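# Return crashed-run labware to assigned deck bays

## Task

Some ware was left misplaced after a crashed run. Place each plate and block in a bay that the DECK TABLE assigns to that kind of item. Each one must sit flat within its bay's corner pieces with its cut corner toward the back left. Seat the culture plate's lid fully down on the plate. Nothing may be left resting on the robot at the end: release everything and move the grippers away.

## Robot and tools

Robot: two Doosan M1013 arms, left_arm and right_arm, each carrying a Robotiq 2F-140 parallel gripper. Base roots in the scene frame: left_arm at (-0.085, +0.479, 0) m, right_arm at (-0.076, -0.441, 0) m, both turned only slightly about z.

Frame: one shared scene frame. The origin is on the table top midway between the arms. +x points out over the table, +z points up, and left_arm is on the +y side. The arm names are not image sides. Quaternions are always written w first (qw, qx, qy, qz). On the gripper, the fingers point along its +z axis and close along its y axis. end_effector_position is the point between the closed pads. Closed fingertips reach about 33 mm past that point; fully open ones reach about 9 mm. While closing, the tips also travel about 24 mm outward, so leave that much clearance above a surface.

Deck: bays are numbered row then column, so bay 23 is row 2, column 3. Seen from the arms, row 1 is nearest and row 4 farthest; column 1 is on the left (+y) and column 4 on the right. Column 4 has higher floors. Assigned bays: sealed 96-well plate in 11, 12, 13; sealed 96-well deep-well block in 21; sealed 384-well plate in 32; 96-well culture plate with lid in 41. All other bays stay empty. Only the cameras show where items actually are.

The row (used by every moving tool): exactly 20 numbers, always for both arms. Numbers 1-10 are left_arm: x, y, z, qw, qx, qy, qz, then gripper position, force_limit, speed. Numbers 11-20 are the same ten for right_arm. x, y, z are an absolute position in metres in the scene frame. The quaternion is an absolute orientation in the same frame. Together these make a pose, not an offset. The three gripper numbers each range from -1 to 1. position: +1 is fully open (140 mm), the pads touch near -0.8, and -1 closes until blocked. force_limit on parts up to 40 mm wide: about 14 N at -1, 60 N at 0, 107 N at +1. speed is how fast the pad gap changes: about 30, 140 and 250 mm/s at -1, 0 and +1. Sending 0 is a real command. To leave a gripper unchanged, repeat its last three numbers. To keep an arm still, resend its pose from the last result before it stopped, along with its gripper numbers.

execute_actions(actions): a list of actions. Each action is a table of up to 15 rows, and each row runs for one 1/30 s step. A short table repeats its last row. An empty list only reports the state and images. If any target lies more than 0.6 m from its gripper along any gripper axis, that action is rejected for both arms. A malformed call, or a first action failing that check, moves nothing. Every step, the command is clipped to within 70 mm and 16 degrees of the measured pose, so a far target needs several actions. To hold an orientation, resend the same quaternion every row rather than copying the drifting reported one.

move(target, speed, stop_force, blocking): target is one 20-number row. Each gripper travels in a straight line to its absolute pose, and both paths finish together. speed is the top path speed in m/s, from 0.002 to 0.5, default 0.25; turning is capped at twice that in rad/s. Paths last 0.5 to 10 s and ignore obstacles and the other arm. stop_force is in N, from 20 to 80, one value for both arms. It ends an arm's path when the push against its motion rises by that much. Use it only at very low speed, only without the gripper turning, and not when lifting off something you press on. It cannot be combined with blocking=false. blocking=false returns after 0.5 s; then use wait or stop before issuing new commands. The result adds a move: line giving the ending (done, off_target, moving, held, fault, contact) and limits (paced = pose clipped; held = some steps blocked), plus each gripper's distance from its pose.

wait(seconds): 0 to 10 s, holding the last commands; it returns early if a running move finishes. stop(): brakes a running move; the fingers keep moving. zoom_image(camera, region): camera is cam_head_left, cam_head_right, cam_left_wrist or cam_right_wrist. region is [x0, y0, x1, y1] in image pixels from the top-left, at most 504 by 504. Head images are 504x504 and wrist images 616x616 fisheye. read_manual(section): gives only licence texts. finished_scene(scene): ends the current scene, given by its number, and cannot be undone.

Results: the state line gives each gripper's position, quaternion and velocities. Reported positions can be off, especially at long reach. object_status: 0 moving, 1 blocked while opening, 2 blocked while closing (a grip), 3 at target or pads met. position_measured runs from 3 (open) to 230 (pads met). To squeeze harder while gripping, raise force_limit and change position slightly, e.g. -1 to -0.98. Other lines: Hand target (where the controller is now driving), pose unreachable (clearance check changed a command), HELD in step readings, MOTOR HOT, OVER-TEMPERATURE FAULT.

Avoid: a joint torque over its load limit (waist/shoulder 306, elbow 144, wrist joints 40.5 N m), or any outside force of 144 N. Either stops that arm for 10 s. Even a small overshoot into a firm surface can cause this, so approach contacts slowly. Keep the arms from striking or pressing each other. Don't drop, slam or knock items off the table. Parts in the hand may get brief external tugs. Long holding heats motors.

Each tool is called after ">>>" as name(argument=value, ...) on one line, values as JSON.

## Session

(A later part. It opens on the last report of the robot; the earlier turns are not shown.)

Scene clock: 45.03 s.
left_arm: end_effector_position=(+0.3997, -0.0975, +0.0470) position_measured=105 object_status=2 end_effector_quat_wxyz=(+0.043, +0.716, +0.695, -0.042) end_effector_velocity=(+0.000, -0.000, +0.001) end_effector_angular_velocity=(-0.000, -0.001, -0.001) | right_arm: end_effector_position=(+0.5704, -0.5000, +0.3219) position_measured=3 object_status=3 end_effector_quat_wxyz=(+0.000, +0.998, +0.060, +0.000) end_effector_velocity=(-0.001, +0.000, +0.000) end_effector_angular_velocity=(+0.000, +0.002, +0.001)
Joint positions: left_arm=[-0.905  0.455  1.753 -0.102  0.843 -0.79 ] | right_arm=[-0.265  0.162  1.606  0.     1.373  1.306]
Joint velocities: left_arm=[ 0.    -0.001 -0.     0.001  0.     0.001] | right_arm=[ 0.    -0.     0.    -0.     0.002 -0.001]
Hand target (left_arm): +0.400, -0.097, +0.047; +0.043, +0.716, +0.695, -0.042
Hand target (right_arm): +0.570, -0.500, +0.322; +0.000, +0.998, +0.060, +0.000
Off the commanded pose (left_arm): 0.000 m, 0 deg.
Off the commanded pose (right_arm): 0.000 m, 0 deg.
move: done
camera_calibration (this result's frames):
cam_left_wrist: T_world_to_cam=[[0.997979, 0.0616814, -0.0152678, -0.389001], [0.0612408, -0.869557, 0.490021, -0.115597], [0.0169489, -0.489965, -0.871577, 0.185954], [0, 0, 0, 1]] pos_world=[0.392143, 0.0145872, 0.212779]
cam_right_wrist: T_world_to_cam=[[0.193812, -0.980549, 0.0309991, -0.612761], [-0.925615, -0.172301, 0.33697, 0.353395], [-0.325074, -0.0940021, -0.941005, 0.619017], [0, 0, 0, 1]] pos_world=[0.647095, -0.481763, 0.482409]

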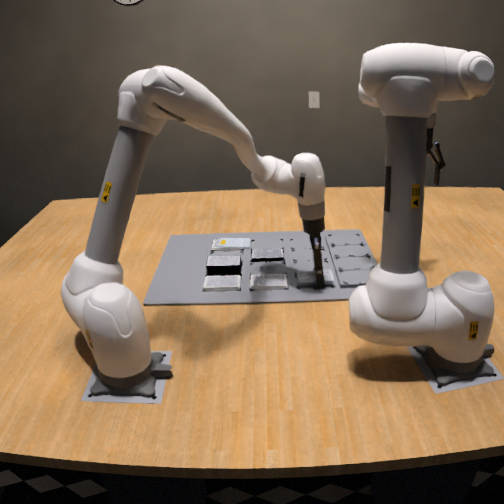

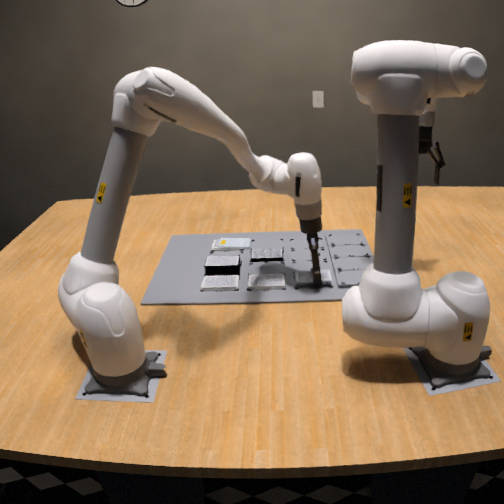

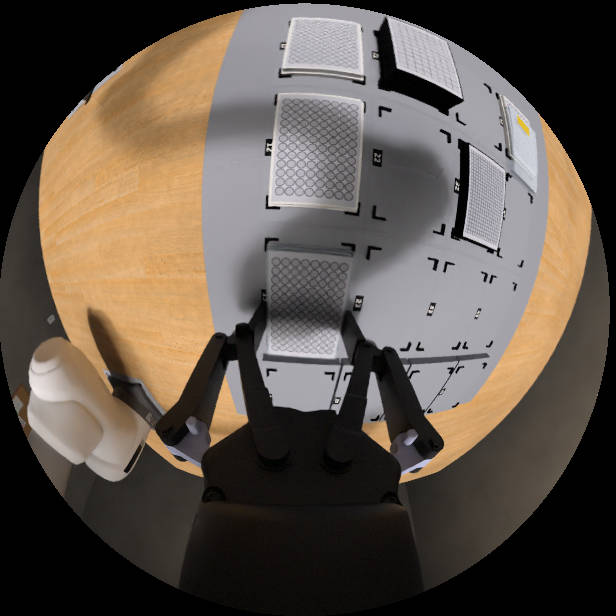

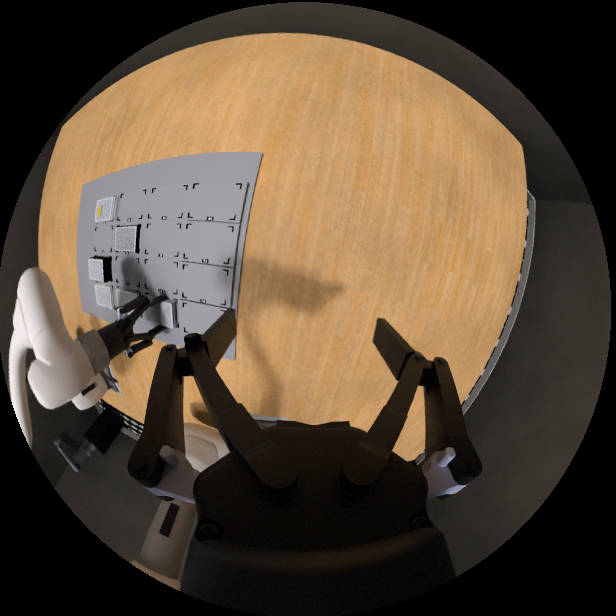

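>>> move(target=[0.3983,-0.0975,0.047,0.0435,0.7211,0.6903,-0.0416,-1,-0.2,-0.8,0.5704,-0.5,0.3219,0,0.998,0.06,0,1,0,0], speed=0.03)

>>> move(target=[0.3983,-0.0975,0.034,0.0435,0.7211,0.6903,-0.0416,-1,-0.2,-0.8,0.5704,-0.5,0.3219,0,0.998,0.06,0,1,0,0], speed=0.006, stop_force=20)

>>> zoom_image(camera="cam_head_left", region=[260,240,360,300])

>>> zoom_image(camera="cam_left_wrist", region=[230,220,400,400])

Scene clock: 46.30 s.
left_arm: end_effector_position=(+0.3983, -0.0975, +0.0470) position_measured=105 object_status=2 end_effector_quat_wxyz=(+0.043, +0.721, +0.690, -0.042) end_effector_velocity=(-0.000, -0.000, +0.000) end_effector_angular_velocity=(+0.000, +0.001, -0.001) | right_arm: end_effector_position=(+0.5704, -0.5000, +0.3219) position_measured=3 object_status=3 end_effector_quat_wxyz=(-0.000, +0.998, +0.060, +0.000) end_effector_velocity=(-0.000, -0.000, -0.000) end_effector_angular_velocity=(+0.000, +0.000, +0.001)
Joint positions: left_arm=[-0.906  0.454  1.755 -0.102  0.842 -0.778] | right_arm=[-0.265  0.162  1.606  0.     1.373  1.306]
Joint velocities: left_arm=[-0.    -0.    -0.    -0.     0.001  0.001] | right_arm=[-0.     0.     0.     0.     0.    -0.001]
Hand target (left_arm): +0.398, -0.097, +0.047; +0.043, +0.721, +0.690, -0.042
Hand target (right_arm): +0.570, -0.500, +0.322; -0.000, +0.998, +0.060, +0.000
Off the commanded pose (left_arm): 0.000 m, 0 deg.
Off the commanded pose (right_arm): 0.000 m, 0 deg.
move: done
camera_calibration (this result's frames):
cam_left_wrist: T_world_to_cam=[[0.998761, 0.0478609, -0.0136444, -0.389344], [0.0484005, -0.870282, 0.490169, -0.11049], [0.0115855, -0.490222, -0.87152, 0.18809], [0, 0, 0, 1]] pos_world=[0.39203, 0.0146824, 0.212771]
cam_right_wrist: T_world_to_cam=[[0.193812, -0.980549, 0.030999, -0.612761], [-0.925615, -0.172301, 0.33697, 0.353395], [-0.325074, -0.094002, -0.941005, 0.619017], [0, 0, 0, 1]] pos_world=[0.647095, -0.481763, 0.482409]

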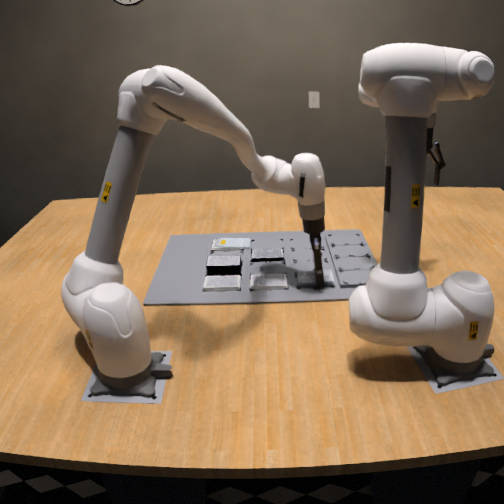

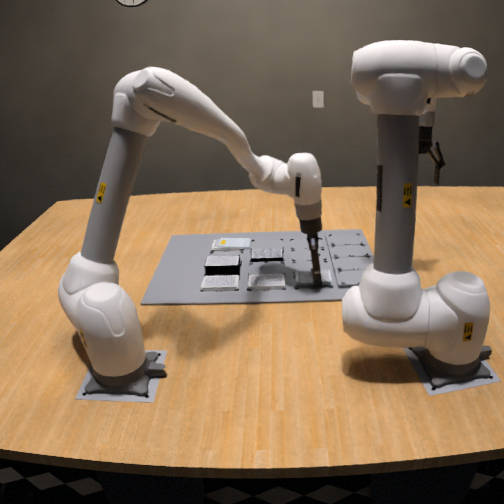

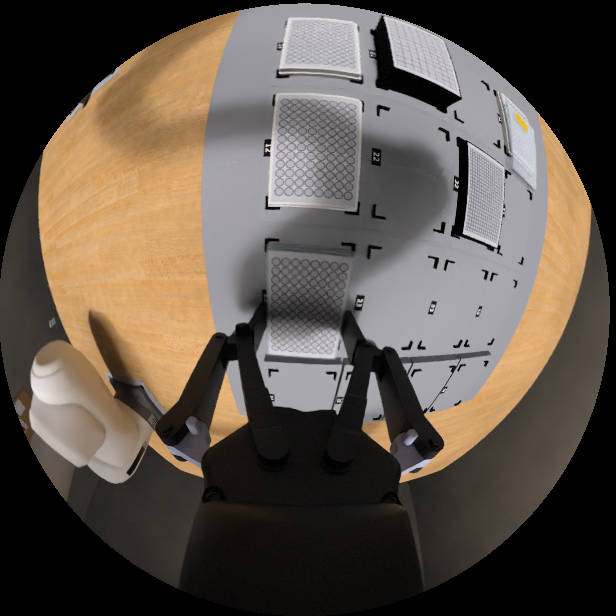

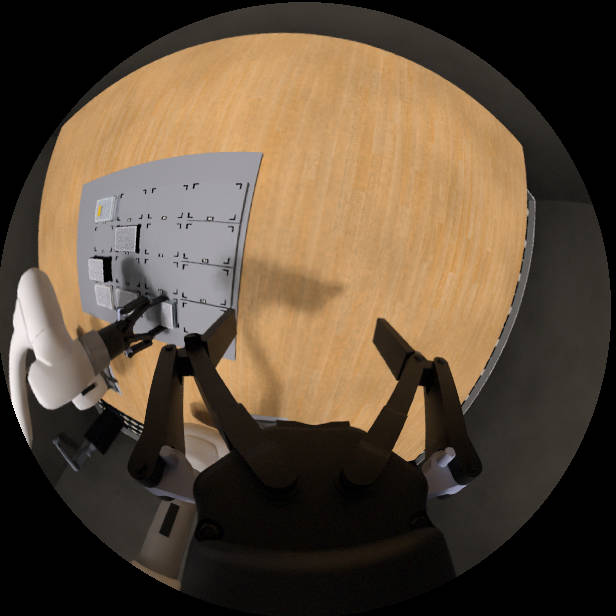

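Scene clock: 48.20 s.
left_arm: end_effector_position=(+0.3983, -0.0975, +0.0376) position_measured=105 object_status=2 end_effector_quat_wxyz=(+0.044, +0.721, +0.690, -0.042) end_effector_velocity=(+0.000, -0.001, +0.000) end_effector_angular_velocity=(+0.001, +0.001, +0.001) | right_arm: end_effector_position=(+0.5704, -0.5000, +0.3219) position_measured=3 object_status=3 end_effector_quat_wxyz=(+0.000, +0.998, +0.060, +0.000) end_effector_velocity=(+0.000, +0.000, +0.000) end_effector_angular_velocity=(+0.000, -0.000, -0.000)
Joint positions: left_arm=[-0.906  0.463  1.761 -0.104  0.827 -0.776] | right_arm=[-0.265  0.162  1.606  0.     1.373  1.306]
Joint velocities: left_arm=[-0.     0.001 -0.003  0.     0.002 -0.001] | right_arm=[ 0. -0. -0.  0. -0.  0.]
Hand target (left_arm): +0.398, -0.098, +0.038; +0.044, +0.721, +0.690, -0.042
Hand target (right_arm): +0.570, -0.500, +0.322; -0.000, +0.998, +0.060, +0.000
Off the commanded pose (left_arm): 0.004 m, 0 deg.
Off the commanded pose (right_arm): 0.000 m, 0 deg.
move: contact (left_arm)
camera_calibration (this result's frames):
cam_left_wrist: T_world_to_cam=[[0.998764, 0.0477971, -0.0136286, -0.389449], [0.0483368, -0.870269, 0.4902, -0.105836], [0.0115696, -0.490253, -0.871503, 0.179902], [0, 0, 0, 1]] pos_world=[0.392002, 0.0147068, 0.203358]
cam_right_wrist: T_world_to_cam=[[0.193812, -0.980549, 0.0309991, -0.612761], [-0.925615, -0.172301, 0.33697, 0.353395], [-0.325074, -0.0940022, -0.941005, 0.619017], [0, 0, 0, 1]] pos_world=[0.647095, -0.481763, 0.48241]

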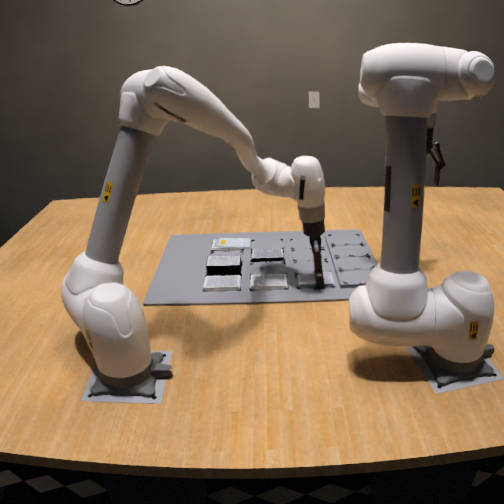

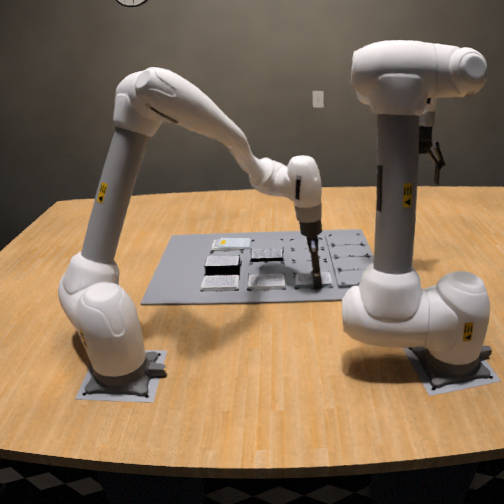

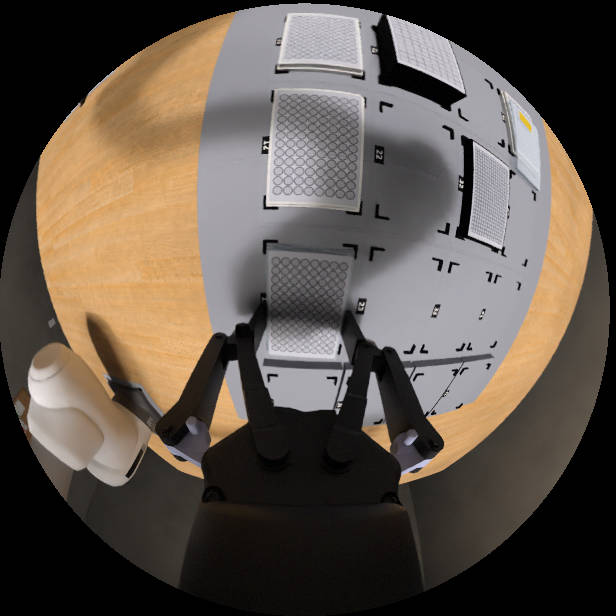

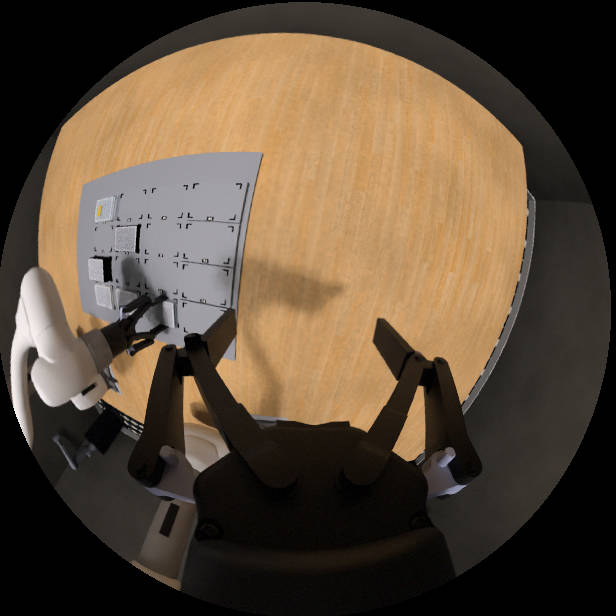

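Region (260, 240, 360, 300) of cam_head_left's 504x504 image, scaled by 5.040, with more detail than that image has; it fills the top 302 rows of this view, and the rest is white.

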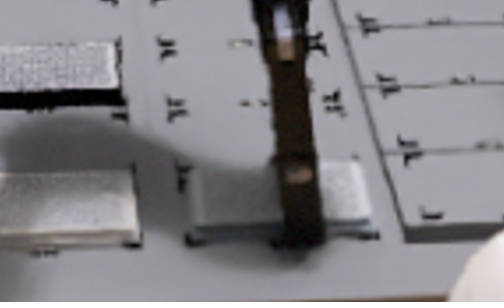

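Region (230, 220, 400, 400) of cam_left_wrist's 616x616 image, scaled by 2.800, with more detail than that image has.

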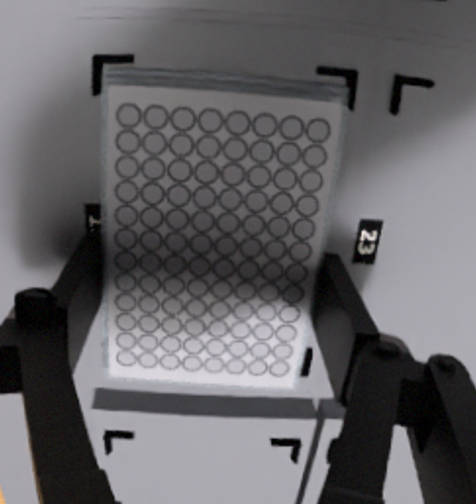

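Went low: it's in. Release, lift, go view the lid.

>>> move(target=[0.3983,-0.0975,0.0385,0.0435,0.7211,0.6903,-0.0416,0.5,-0.2,-0.8,0.5704,-0.5,0.3219,0,0.998,0.06,0,1,0,0], speed=0.02)

>>> move(target=[0.3983,-0.0935,0.07,0.0435,0.7211,0.6903,-0.0416,0.5,-0.2,-0.8,0.5704,-0.5,0.3219,0,0.998,0.06,0,1,0,0], speed=0.06)

>>> move(target=[0.31,-0.095,0.09,0,1,0,0,1,-0.2,0,0.5704,-0.5,0.3219,0,0.998,0.06,0,1,0,0], speed=0.3)

>>> zoom_image(camera="cam_left_wrist", region=[220,170,400,300])

>>> move(target=[0.625,0.225,0.10,0,1,0,0,1,-0.2,0,0.5704,-0.5,0.3219,0,0.998,0.06,0,1,0,0], speed=0.3)

>>> zoom_image(camera="cam_left_wrist", region=[210,160,450,330])

>>> zoom_image(camera="cam_head_left", region=[195,225,345,300])

Scene clock: 49.33 s.
left_arm: end_effector_position=(+0.3983, -0.0975, +0.0385) position_measured=66 object_status=3 end_effector_quat_wxyz=(+0.043, +0.721, +0.690, -0.042) end_effector_velocity=(+0.001, -0.001, +0.001) end_effector_angular_velocity=(-0.002, -0.001, +0.001) | right_arm: end_effector_position=(+0.5704, -0.5000, +0.3219) position_measured=3 object_status=3 end_effector_quat_wxyz=(-0.000, +0.998, +0.060, +0.000) end_effector_velocity=(-0.000, -0.000, -0.000) end_effector_angular_velocity=(+0.000, +0.001, -0.001)
Joint positions: left_arm=[-0.906  0.462  1.76  -0.103  0.829 -0.776] | right_arm=[-0.265  0.162  1.606  0.     1.373  1.306]
Joint velocities: left_arm=[ 0.    -0.    -0.001 -0.    -0.    -0.001] | right_arm=[-0.     0.    -0.     0.     0.001  0.   ]
Hand target (left_arm): +0.398, -0.098, +0.039; +0.043, +0.721, +0.690, -0.042
Hand target (right_arm): +0.570, -0.500, +0.322; -0.000, +0.998, +0.060, +0.000
Off the commanded pose (left_arm): 0.000 m, 0 deg.
Off the commanded pose (right_arm): 0.000 m, 0 deg.
move: done
camera_calibration (this result's frames):
cam_left_wrist: T_world_to_cam=[[0.998766, 0.0477643, -0.013586, -0.389476], [0.0482883, -0.87031, 0.490132, -0.106276], [0.0115868, -0.490183, -0.871542, 0.180683], [0, 0, 0, 1]] pos_world=[0.392034, 0.0146778, 0.204271]
cam_right_wrist: T_world_to_cam=[[0.193812, -0.980549, 0.0309989, -0.612761], [-0.925615, -0.172302, 0.33697, 0.353395], [-0.325074, -0.094002, -0.941005, 0.619017], [0, 0, 0, 1]] pos_world=[0.647095, -0.481763, 0.48241]

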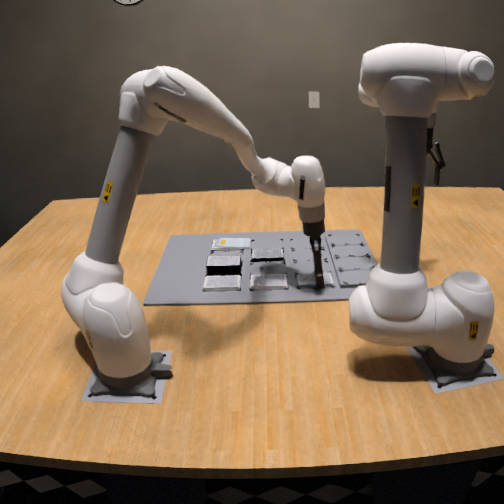

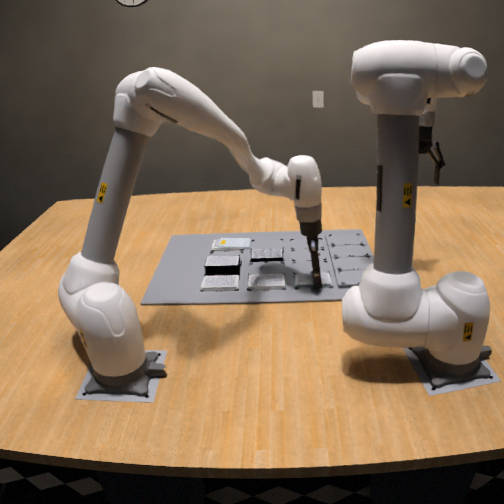

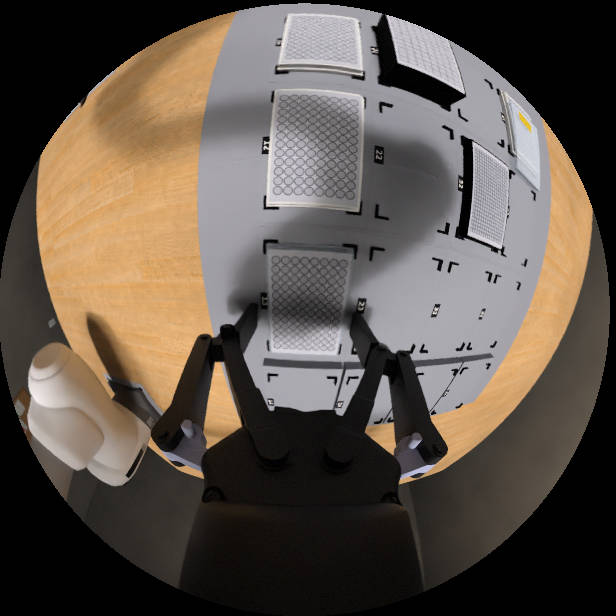

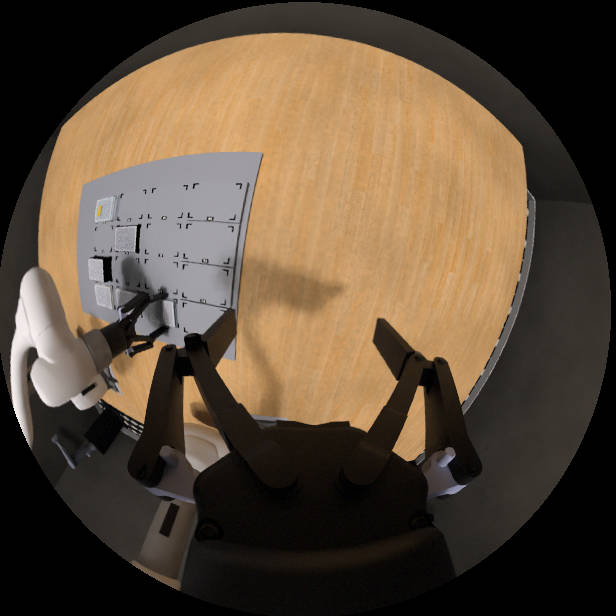

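Scene clock: 50.13 s.
left_arm: end_effector_position=(+0.3983, -0.0935, +0.0701) position_measured=66 object_status=3 end_effector_quat_wxyz=(+0.044, +0.721, +0.690, -0.042) end_effector_velocity=(-0.001, +0.001, -0.001) end_effector_angular_velocity=(+0.002, +0.002, -0.000) | right_arm: end_effector_position=(+0.5704, -0.5000, +0.3219) position_measured=3 object_status=3 end_effector_quat_wxyz=(+0.000, +0.998, +0.060, +0.000) end_effector_velocity=(+0.000, -0.001, +0.000) end_effector_angular_velocity=(-0.000, -0.002, -0.001)
Joint positions: left_arm=[-0.903  0.428  1.745 -0.099  0.878 -0.779] | right_arm=[-0.265  0.162  1.606  0.     1.373  1.306]
Joint velocities: left_arm=[0.    0.001 0.001 0.    0.001 0.   ] | right_arm=[-0.001 -0.     0.    -0.    -0.002 -0.   ]
Hand target (left_arm): +0.398, -0.094, +0.070; +0.043, +0.721, +0.690, -0.042
Hand target (right_arm): +0.570, -0.500, +0.322; -0.000, +0.998, +0.060, +0.000
Off the commanded pose (left_arm): 0.000 m, 0 deg.
Off the commanded pose (right_arm): 0.000 m, 0 deg.
move: done
camera_calibration (this result's frames):
cam_left_wrist: T_world_to_cam=[[0.998769, 0.0477223, -0.0135057, -0.389286], [0.048211, -0.870259, 0.49023, -0.118302], [0.0116415, -0.490278, -0.871488, 0.210137], [0, 0, 0, 1]] pos_world=[0.392064, 0.0186501, 0.235869]
cam_right_wrist: T_world_to_cam=[[0.193812, -0.980549, 0.0309991, -0.612761], [-0.925615, -0.172301, 0.33697, 0.353395], [-0.325074, -0.0940022, -0.941005, 0.619017], [0, 0, 0, 1]] pos_world=[0.647095, -0.481763, 0.482409]

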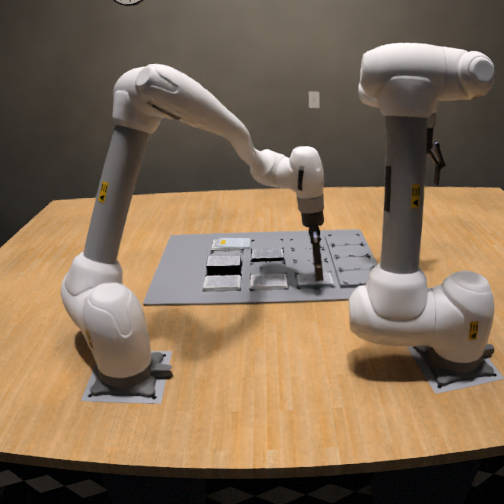

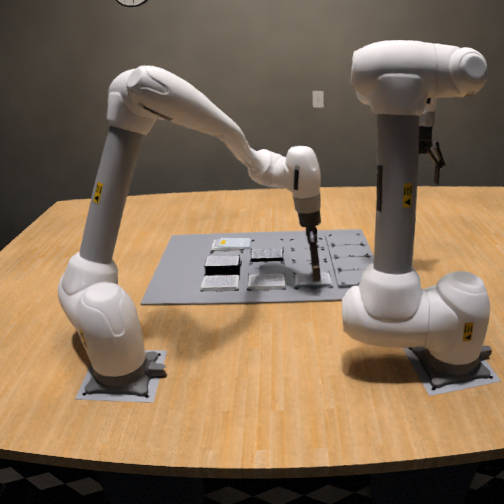

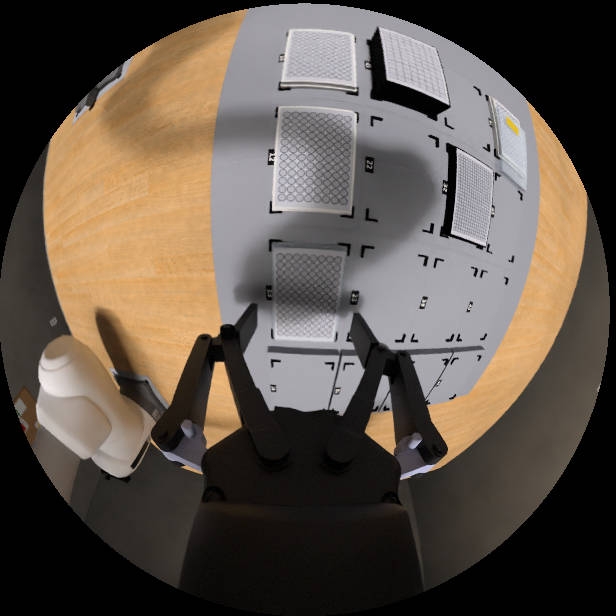

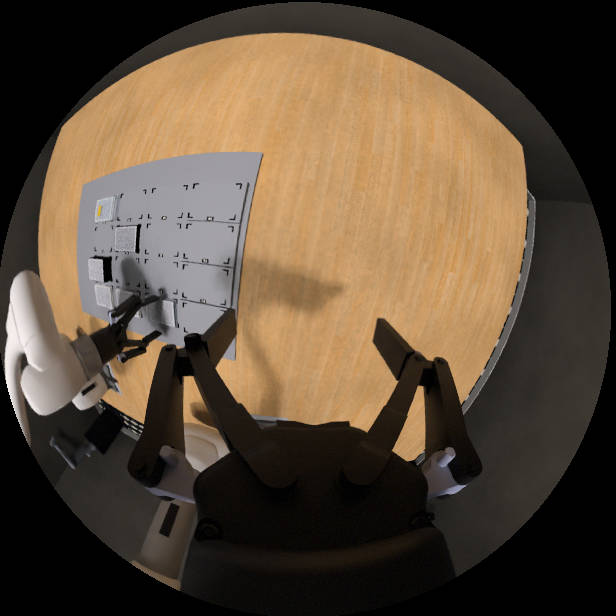

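Scene clock: 53.07 s.
left_arm: end_effector_position=(+0.3099, -0.0950, +0.0900) position_measured=3 object_status=3 end_effector_quat_wxyz=(-0.000, +1.000, -0.000, +0.000) end_effector_velocity=(+0.000, +0.001, -0.000) end_effector_angular_velocity=(+0.001, -0.000, -0.002) | right_arm: end_effector_position=(+0.5704, -0.5000, +0.3219) position_measured=3 object_status=3 end_effector_quat_wxyz=(+0.000, +0.998, +0.060, +0.000) end_effector_velocity=(+0.000, -0.000, +0.000) end_effector_angular_velocity=(-0.000, -0.001, +0.000)
Joint positions: left_arm=[-1.039  0.377  1.774  0.     0.991  0.552] | right_arm=[-0.265  0.162  1.606  0.     1.373  1.306]
Joint velocities: left_arm=[ 0.001 -0.001  0.001  0.001 -0.     0.002] | right_arm=[-0.     0.    -0.    -0.    -0.001 -0.001]
Hand target (left_arm): +0.310, -0.095, +0.090; -0.000, +1.000, -0.000, +0.000
Hand target (right_arm): +0.570, -0.500, +0.322; -0.000, +0.998, +0.060, +0.000
Off the commanded pose (left_arm): 0.000 m, 0 deg.
Off the commanded pose (right_arm): 0.000 m, 0 deg.
move: done
camera_calibration (this result's frames):
cam_left_wrist: T_world_to_cam=[[0.0923888, -0.995691, -0.00793629, -0.119318], [-0.920009, -0.0884095, 0.381796, 0.25902], [-0.380852, -0.0279722, -0.924213, 0.398128], [0, 0, 0, 1]] pos_world=[0.400952, -0.0847673, 0.268115]
cam_right_wrist: T_world_to_cam=[[0.193812, -0.980549, 0.0309991, -0.612761], [-0.925615, -0.172301, 0.33697, 0.353395], [-0.325074, -0.0940022, -0.941005, 0.619017], [0, 0, 0, 1]] pos_world=[0.647095, -0.481763, 0.48241]

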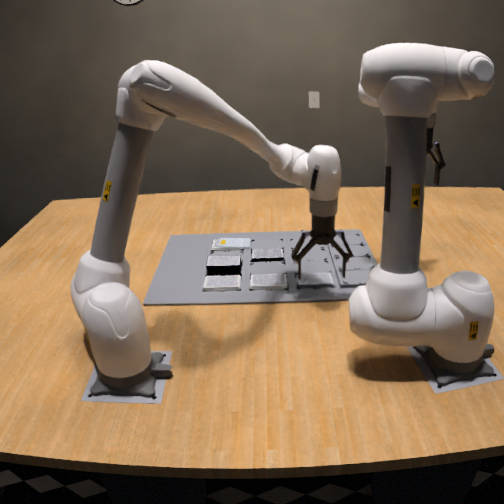

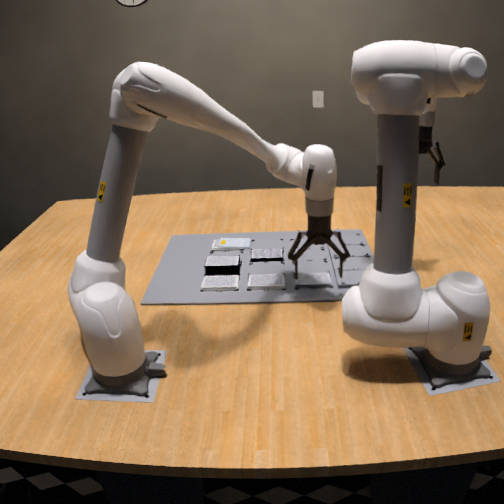

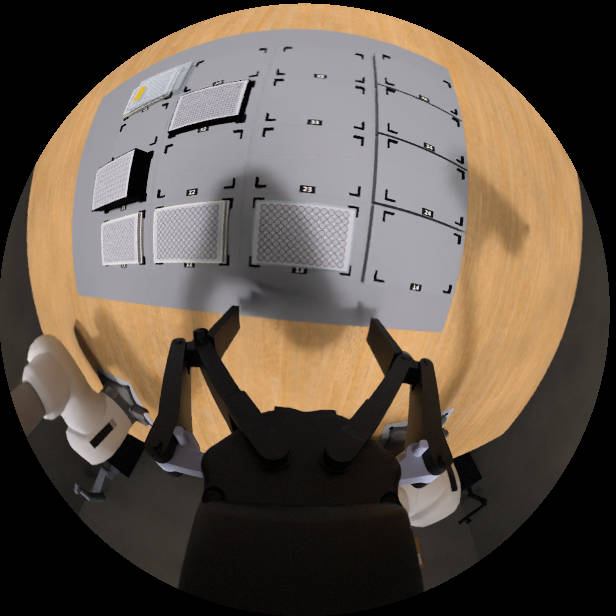

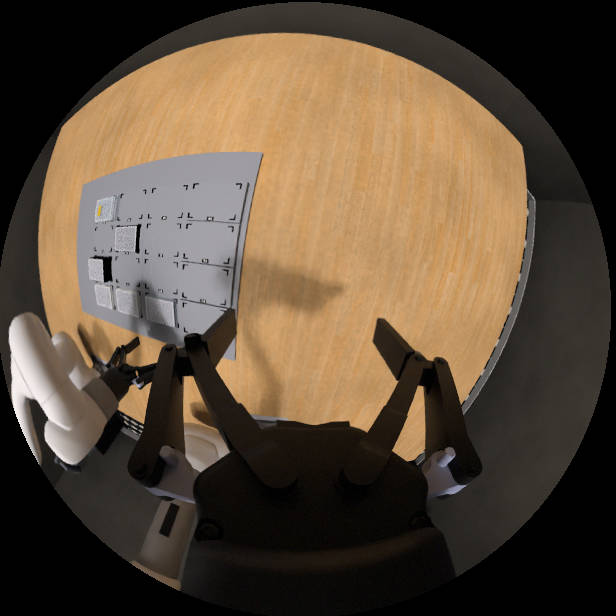

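Region (220, 170, 400, 300) of cam_left_wrist's 616x616 image, scaled by 2.800, with more detail than that image has.

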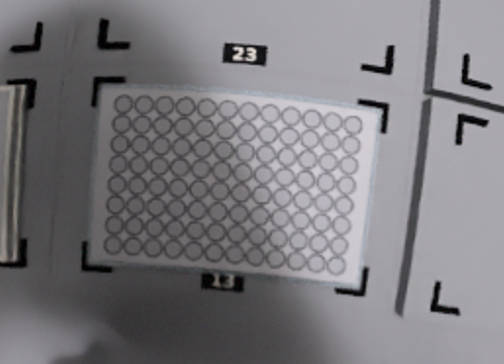

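Scene clock: 54.97 s.
left_arm: end_effector_position=(+0.6257, +0.2249, +0.0999) position_measured=3 object_status=3 end_effector_quat_wxyz=(+0.000, +1.000, +0.000, +0.000) end_effector_velocity=(-0.000, -0.000, -0.001) end_effector_angular_velocity=(-0.000, +0.001, -0.001) | right_arm: end_effector_position=(+0.5704, -0.5000, +0.3219) position_measured=3 object_status=3 end_effector_quat_wxyz=(+0.000, +0.998, +0.060, +0.000) end_effector_velocity=(-0.000, -0.000, +0.000) end_effector_angular_velocity=(-0.000, +0.000, -0.000)
Joint positions: left_arm=[-0.41   0.449  1.644 -0.     1.048  1.182] | right_arm=[-0.265  0.162  1.606  0.     1.373  1.306]
Joint velocities: left_arm=[-0.     0.001  0.001 -0.001 -0.001  0.001] | right_arm=[-0.    -0.    -0.    -0.     0.001  0.   ]
Hand target (left_arm): +0.626, +0.225, +0.100; +0.000, +1.000, -0.000, +0.000
Hand target (right_arm): +0.570, -0.500, +0.322; -0.000, +0.998, +0.060, +0.000
Off the commanded pose (left_arm): 0.001 m, 0 deg.
Off the commanded pose (right_arm): 0.000 m, 0 deg.
move: done
camera_calibration (this result's frames):
cam_left_wrist: T_world_to_cam=[[0.0926276, -0.995674, -0.00732913, 0.169838], [-0.919988, -0.0883973, 0.381848, 0.574033], [-0.380844, -0.0286269, -0.924196, 0.536627], [0, 0, 0, 1]] pos_world=[0.716743, 0.235208, 0.278]
cam_right_wrist: T_world_to_cam=[[0.193812, -0.980549, 0.0309991, -0.612761], [-0.925615, -0.172301, 0.33697, 0.353395], [-0.325074, -0.0940021, -0.941005, 0.619017], [0, 0, 0, 1]] pos_world=[0.647095, -0.481763, 0.48241]

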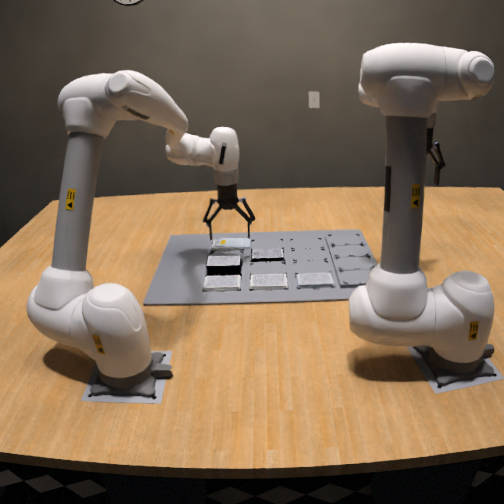

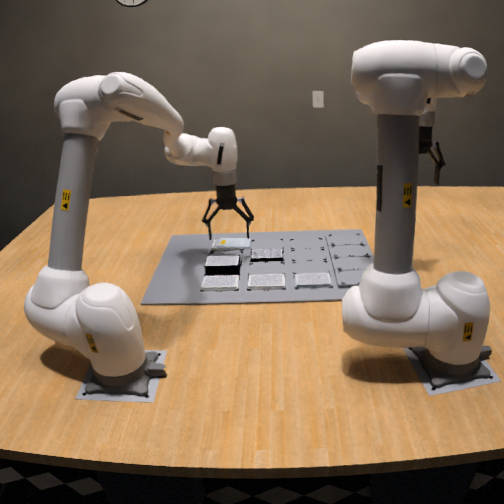

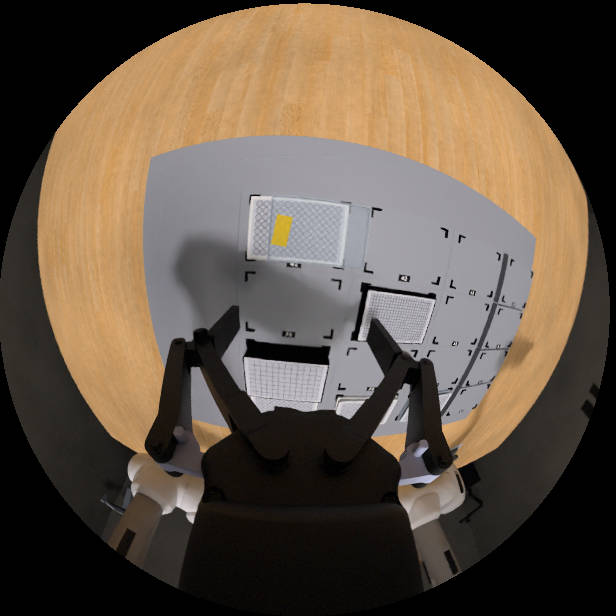

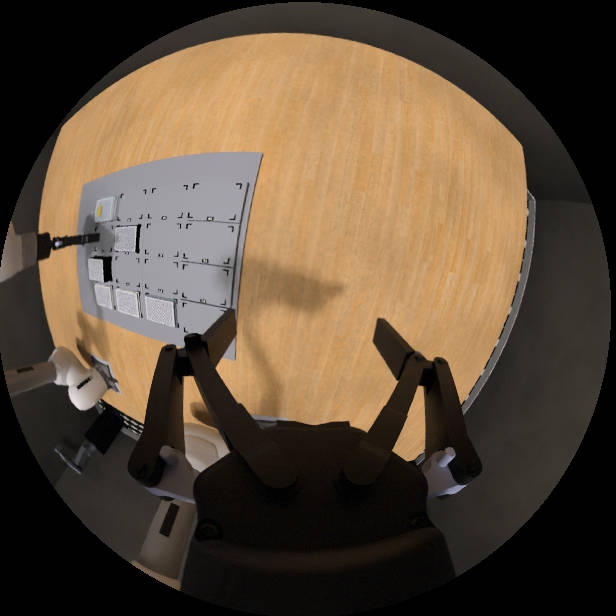

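Region (210, 160, 450, 330) of cam_left_wrist's 616x616 image, scaled by 2.100, with more detail than that image has; it fills the top 357 rows of this view, and the rest is white.

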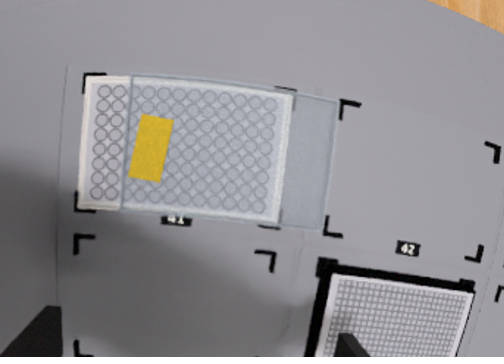

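Region (195, 225, 345, 300) of cam_head_left's 504x504 image, scaled by 3.360, with more detail than that image has.

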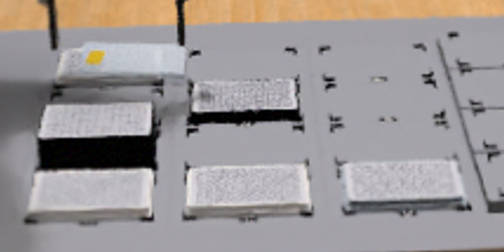

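>>> move(target=[0.7185,0.216,0.06,0,1,-0.012,0,1,-0.2,0,0.5704,-0.5,0.3219,0,0.998,0.06,0,1,0,0], speed=0.15)

>>> zoom_image(camera="cam_left_wrist", region=[200,240,420,400])

>>> zoom_image(camera="cam_head_left", region=[195,215,275,260])

Scene clock: 56.40 s.
left_arm: end_effector_position=(+0.7184, +0.2160, +0.0598) position_measured=3 object_status=3 end_effector_quat_wxyz=(-0.000, +1.000, -0.012, -0.000) end_effector_velocity=(-0.001, -0.000, +0.000) end_effector_angular_velocity=(-0.000, +0.001, +0.000) | right_arm: end_effector_position=(+0.5704, -0.5000, +0.3219) position_measured=3 object_status=3 end_effector_quat_wxyz=(+0.000, +0.998, +0.060, +0.000) end_effector_velocity=(-0.000, +0.001, -0.000) end_effector_angular_velocity=(+0.000, +0.001, +0.002)
Joint positions: left_arm=[-0.378  0.608  1.465  0.     1.069  1.237] | right_arm=[-0.265  0.162  1.606  0.     1.373  1.306]
Joint velocities: left_arm=[-0.    -0.     0.    -0.001  0.001 -0.001] | right_arm=[ 0.001  0.    -0.     0.     0.001 -0.001]
Hand target (left_arm): +0.718, +0.216, +0.060; +0.000, +1.000, -0.012, +0.000
Hand target (right_arm): +0.570, -0.500, +0.322; -0.000, +0.998, +0.060, +0.000
Off the commanded pose (left_arm): 0.000 m, 0 deg.
Off the commanded pose (right_arm): 0.000 m, 0 deg.
move: done
camera_calibration (this result's frames):
cam_left_wrist: T_world_to_cam=[[0.0686258, -0.997612, -0.00785554, 0.169766], [-0.92176, -0.0664162, 0.382031, 0.670381], [-0.38164, -0.0189763, -0.924116, 0.533112], [0, 0, 0, 1]] pos_world=[0.809737, 0.224001, 0.237885]
cam_right_wrist: T_world_to_cam=[[0.193812, -0.980549, 0.0309991, -0.612761], [-0.925615, -0.172301, 0.33697, 0.353395], [-0.325074, -0.0940021, -0.941005, 0.619017], [0, 0, 0, 1]] pos_world=[0.647095, -0.481763, 0.48241]

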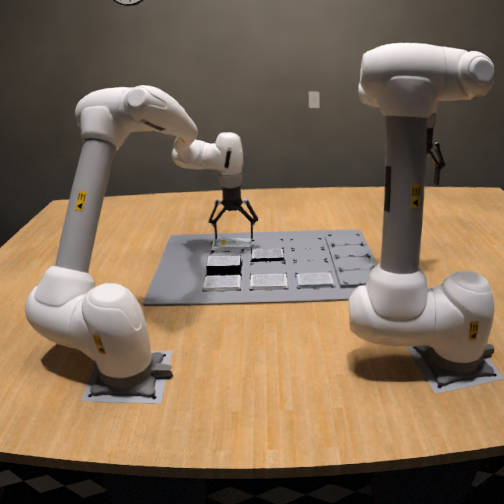

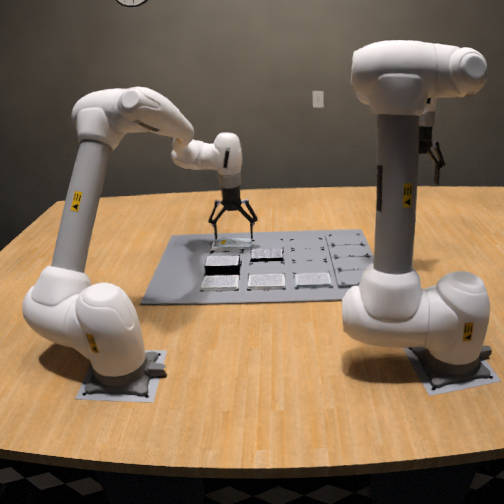

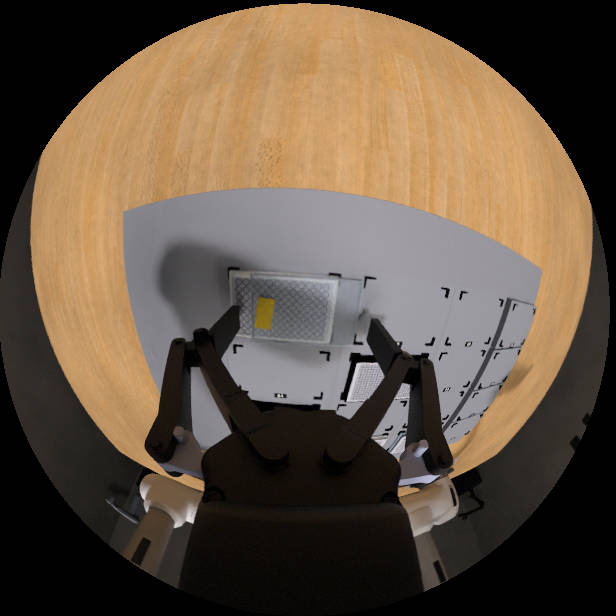

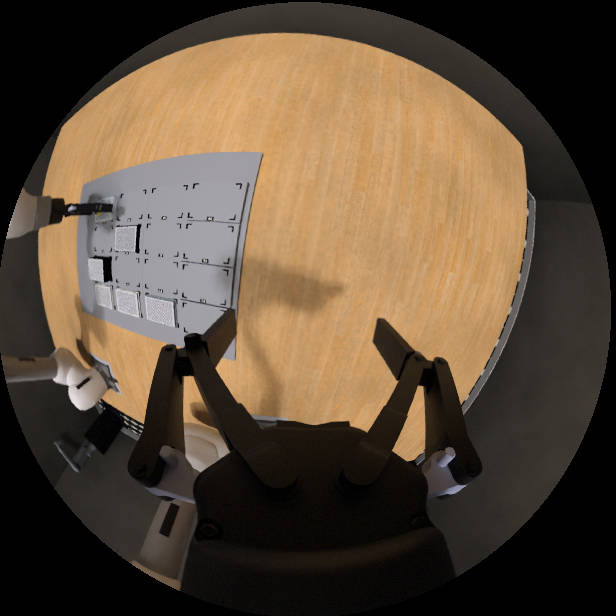

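Region (200, 240, 420, 400) of cam_left_wrist's 616x616 image, scaled by 2.291, with more detail than that image has; it fills the top 367 rows of this view, and the rest is white.

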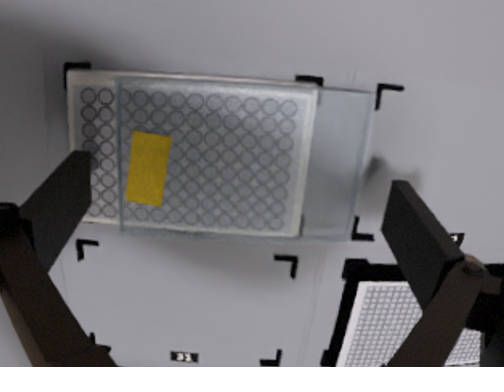

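Region (195, 215, 275, 260) of cam_head_left's 504x504 image, scaled by 6.300, with more detail than that image has; it fills the top 284 rows of this view, and the rest is white.

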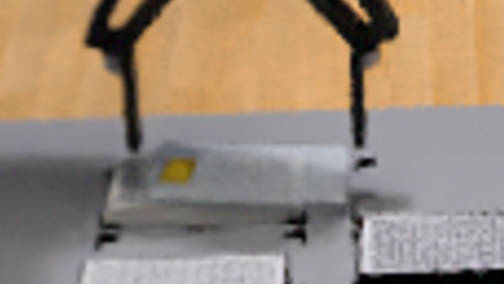

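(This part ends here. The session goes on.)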